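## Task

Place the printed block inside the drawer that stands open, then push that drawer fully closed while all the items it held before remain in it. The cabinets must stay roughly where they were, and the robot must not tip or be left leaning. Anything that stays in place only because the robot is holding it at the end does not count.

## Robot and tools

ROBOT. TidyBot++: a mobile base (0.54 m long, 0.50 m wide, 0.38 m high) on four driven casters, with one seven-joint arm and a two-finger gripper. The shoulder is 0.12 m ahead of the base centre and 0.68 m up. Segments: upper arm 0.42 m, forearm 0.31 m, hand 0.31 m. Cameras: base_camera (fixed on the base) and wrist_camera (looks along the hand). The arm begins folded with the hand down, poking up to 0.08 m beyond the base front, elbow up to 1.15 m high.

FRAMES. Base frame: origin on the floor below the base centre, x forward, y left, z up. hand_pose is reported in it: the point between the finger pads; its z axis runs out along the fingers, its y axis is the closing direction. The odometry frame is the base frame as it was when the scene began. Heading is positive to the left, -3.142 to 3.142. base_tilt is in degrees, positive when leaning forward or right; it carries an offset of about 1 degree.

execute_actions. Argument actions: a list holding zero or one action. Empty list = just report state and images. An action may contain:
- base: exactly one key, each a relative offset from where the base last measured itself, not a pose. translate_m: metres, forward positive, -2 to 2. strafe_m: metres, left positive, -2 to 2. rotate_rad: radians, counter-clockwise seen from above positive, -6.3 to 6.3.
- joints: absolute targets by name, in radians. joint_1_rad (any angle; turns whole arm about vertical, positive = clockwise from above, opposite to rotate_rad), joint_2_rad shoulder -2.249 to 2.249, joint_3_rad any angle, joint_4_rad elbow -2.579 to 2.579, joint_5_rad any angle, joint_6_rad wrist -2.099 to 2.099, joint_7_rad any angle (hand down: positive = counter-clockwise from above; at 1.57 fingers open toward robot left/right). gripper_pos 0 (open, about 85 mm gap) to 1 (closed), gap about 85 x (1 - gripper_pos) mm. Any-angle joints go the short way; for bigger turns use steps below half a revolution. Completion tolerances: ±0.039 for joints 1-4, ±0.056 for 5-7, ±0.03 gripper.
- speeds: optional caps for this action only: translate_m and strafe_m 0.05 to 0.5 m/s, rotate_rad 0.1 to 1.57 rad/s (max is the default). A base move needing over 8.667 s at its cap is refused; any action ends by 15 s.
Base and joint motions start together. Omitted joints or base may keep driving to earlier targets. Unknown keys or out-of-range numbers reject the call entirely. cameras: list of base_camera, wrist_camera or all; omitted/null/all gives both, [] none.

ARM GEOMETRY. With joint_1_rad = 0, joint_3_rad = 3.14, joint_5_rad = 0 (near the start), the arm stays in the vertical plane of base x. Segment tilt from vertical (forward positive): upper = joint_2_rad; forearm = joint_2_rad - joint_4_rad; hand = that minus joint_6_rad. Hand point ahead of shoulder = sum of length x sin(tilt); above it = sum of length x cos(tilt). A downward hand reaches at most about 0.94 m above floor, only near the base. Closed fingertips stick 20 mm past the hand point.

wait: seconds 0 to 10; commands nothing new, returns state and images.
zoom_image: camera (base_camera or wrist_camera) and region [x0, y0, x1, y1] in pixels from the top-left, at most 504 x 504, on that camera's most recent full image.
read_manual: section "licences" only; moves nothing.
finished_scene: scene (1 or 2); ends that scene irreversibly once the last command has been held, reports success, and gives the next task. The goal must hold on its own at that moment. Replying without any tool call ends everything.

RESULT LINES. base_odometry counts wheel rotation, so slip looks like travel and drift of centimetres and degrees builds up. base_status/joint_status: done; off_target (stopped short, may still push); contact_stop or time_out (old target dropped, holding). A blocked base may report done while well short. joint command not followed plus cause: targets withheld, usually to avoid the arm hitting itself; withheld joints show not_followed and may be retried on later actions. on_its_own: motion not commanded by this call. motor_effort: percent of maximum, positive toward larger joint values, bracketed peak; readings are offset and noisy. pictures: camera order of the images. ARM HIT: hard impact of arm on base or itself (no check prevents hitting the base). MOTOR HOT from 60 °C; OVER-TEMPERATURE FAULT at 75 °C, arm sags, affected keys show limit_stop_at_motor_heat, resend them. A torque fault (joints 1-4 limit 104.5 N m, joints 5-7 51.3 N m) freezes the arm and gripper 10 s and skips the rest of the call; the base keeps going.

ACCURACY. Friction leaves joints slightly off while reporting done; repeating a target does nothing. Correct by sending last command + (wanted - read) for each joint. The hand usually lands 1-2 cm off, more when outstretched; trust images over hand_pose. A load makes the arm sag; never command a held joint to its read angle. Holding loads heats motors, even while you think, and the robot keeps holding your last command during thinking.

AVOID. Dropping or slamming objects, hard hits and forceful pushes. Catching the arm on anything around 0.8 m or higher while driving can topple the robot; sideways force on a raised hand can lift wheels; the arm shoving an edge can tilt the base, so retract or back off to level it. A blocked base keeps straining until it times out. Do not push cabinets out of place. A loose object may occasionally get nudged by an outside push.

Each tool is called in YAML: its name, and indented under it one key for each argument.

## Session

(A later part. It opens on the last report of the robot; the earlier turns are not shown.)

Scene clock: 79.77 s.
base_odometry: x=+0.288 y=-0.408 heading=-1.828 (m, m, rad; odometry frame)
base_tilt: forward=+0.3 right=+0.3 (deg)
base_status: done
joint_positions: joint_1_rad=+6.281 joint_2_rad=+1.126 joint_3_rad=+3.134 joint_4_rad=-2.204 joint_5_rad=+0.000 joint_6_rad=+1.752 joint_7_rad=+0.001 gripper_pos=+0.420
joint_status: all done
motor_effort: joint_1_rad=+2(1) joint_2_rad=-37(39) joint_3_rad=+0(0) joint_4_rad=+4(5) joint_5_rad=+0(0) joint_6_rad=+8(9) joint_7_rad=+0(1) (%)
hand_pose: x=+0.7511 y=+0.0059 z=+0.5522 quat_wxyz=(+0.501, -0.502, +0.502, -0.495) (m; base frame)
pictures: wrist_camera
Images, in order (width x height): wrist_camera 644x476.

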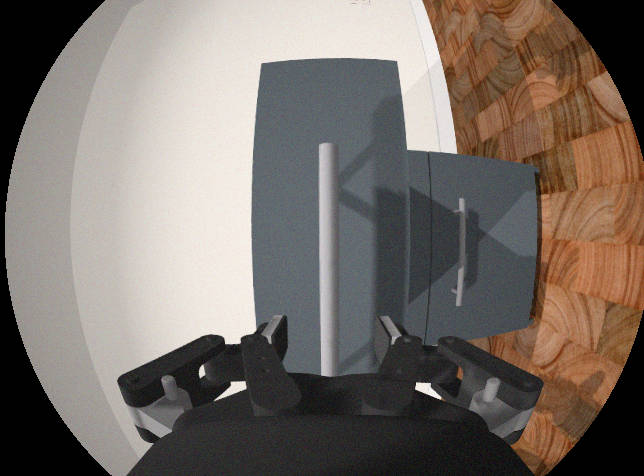

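execute_actions:
  actions:
    - {"base": {"translate_m": 0.33}, "speeds": {"translate_m": 0.12}}

Scene clock: 83.63 s.
base_odometry: x=+0.204 y=-0.728 heading=-1.829 (m, m, rad; odometry frame)
base_tilt: forward=+0.3 right=+0.3 (deg)
base_status: done
joint_positions: joint_1_rad=+6.282 joint_2_rad=+1.127 joint_3_rad=+3.135 joint_4_rad=-2.213 joint_5_rad=+0.000 joint_6_rad=+1.756 joint_7_rad=+0.001 gripper_pos=+0.420
joint_status: not commanded
motor_effort: joint_1_rad=+2(3) joint_2_rad=-37(40) joint_3_rad=+0(0) joint_4_rad=+3(10) joint_5_rad=+0(1) joint_6_rad=+9(10) joint_7_rad=+0(0) (%)
hand_pose: x=+0.7482 y=+0.0045 z=+0.5502 quat_wxyz=(+0.499, -0.503, +0.504, -0.494) (m; base frame)
pictures: base_camera, wrist_camera
Images, in order (width x height): base_camera 644x364, wrist_camera 644x476.

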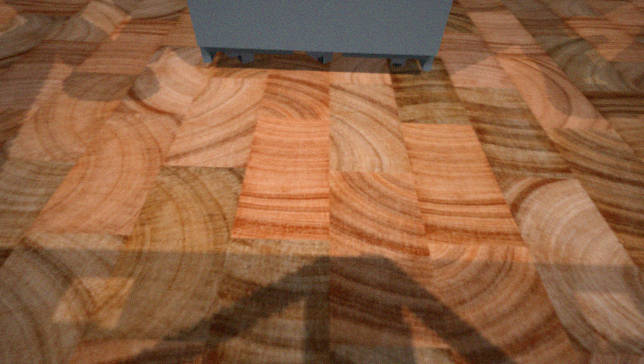

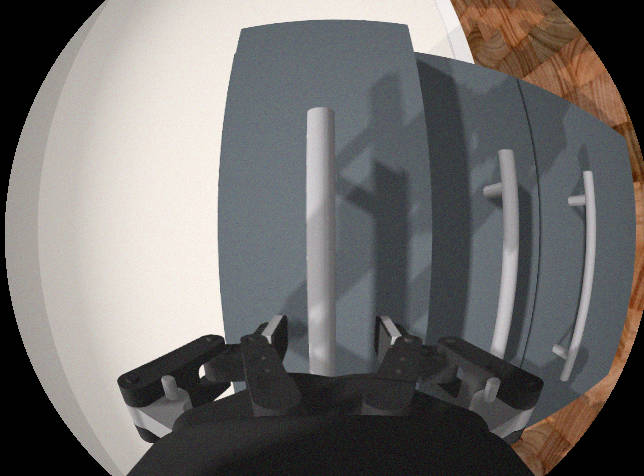

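execute_actions:
  actions:
    - {"base": {"translate_m": 0.035}, "speeds": {"translate_m": 0.06}}

Scene clock: 85.20 s.
base_odometry: x=+0.195 y=-0.762 heading=-1.830 (m, m, rad; odometry frame)
base_tilt: forward=+0.3 right=+0.3 (deg)
base_status: done
joint_positions: joint_1_rad=+6.282 joint_2_rad=+1.127 joint_3_rad=+3.135 joint_4_rad=-2.215 joint_5_rad=+0.000 joint_6_rad=+1.758 joint_7_rad=+0.001 gripper_pos=+0.420
joint_status: not commanded
motor_effort: joint_1_rad=+3(2) joint_2_rad=-37(38) joint_3_rad=+0(1) joint_4_rad=+4(7) joint_5_rad=+0(0) joint_6_rad=+9(9) joint_7_rad=+0(0) (%)
hand_pose: x=+0.7476 y=+0.0045 z=+0.5502 quat_wxyz=(+0.499, -0.503, +0.504, -0.494) (m; base frame)
pictures: base_camera, wrist_camera
Images, in order (width x height): base_camera 644x364, wrist_camera 644x476.

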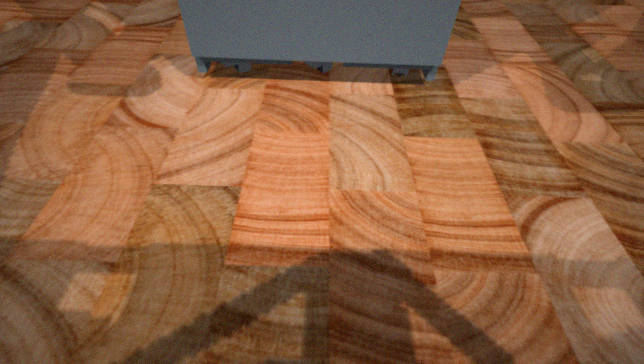

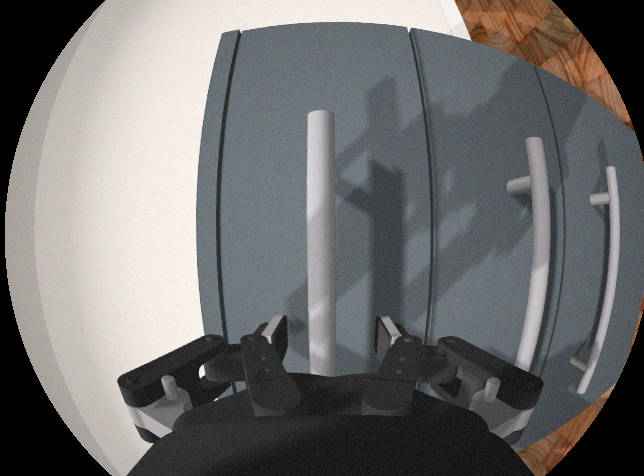

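zoom_image:
  camera: "wrist_camera"
  region: [370, 10, 470, 80]

zoom_image:
  camera: "wrist_camera"
  region: [200, 10, 300, 80]

Region (370, 10, 470, 80) of wrist_camera's 644x476 image, scaled by 5.040; it fills the top 353 rows of this view, and the rest is white.

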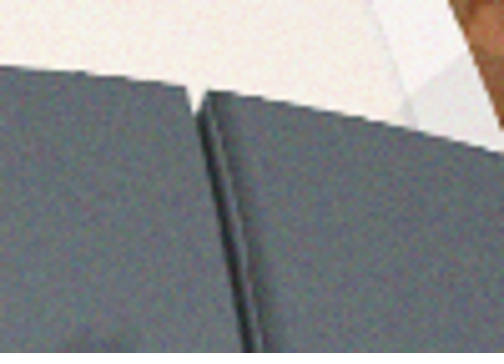

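Region (200, 10, 300, 80) of wrist_camera's 644x476 image, scaled by 5.040; it fills the top 353 rows of this view, and the rest is white.

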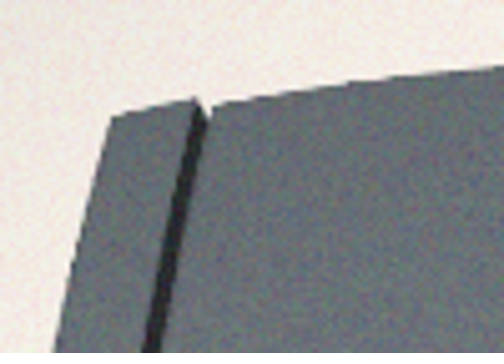

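execute_actions:
  actions:
    - {"base": {"translate_m": -0.07}}
  cameras: ["wrist_camera"]

zoom_image:
  camera: "wrist_camera"
  region: [230, 40, 450, 140]

Scene clock: 87.37 s.
base_odometry: x=+0.213 y=-0.694 heading=-1.829 (m, m, rad; odometry frame)
base_tilt: forward=+0.3 right=+0.3 (deg)
base_status: done
joint_positions: joint_1_rad=+6.283 joint_2_rad=+1.127 joint_3_rad=+3.135 joint_4_rad=-2.215 joint_5_rad=+0.000 joint_6_rad=+1.758 joint_7_rad=+0.001 gripper_pos=+0.420
joint_status: not commanded
motor_effort: joint_1_rad=+1(0) joint_2_rad=-38(40) joint_3_rad=+0(0) joint_4_rad=+4(5) joint_5_rad=+0(1) joint_6_rad=+9(10) joint_7_rad=+0(0) (%)
hand_pose: x=+0.7477 y=+0.0045 z=+0.5502 quat_wxyz=(+0.499, -0.503, +0.504, -0.494) (m; base frame)
pictures: wrist_camera
Images, in order (width x height): wrist_camera 644x476.

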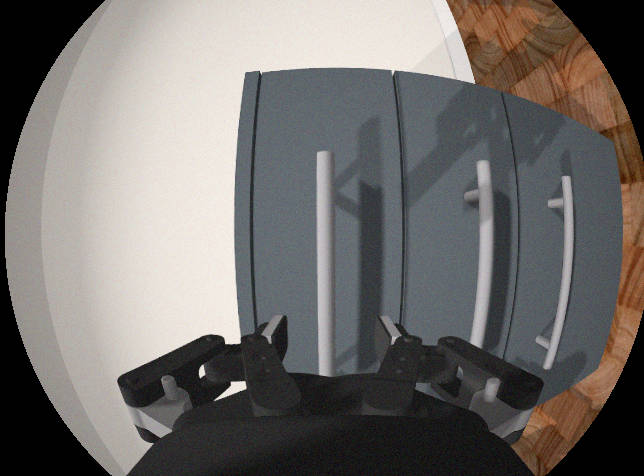

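Region (230, 40, 450, 140) of wrist_camera's 644x476 image, scaled by 2.291; it fills the top 229 rows of this view, and the rest is white.

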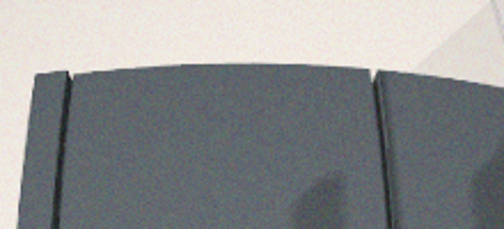

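The drawer is flush with the others and stays shut after the robot backed away.

finished_scene:
  scene: 1

The scene is finished: the task was done.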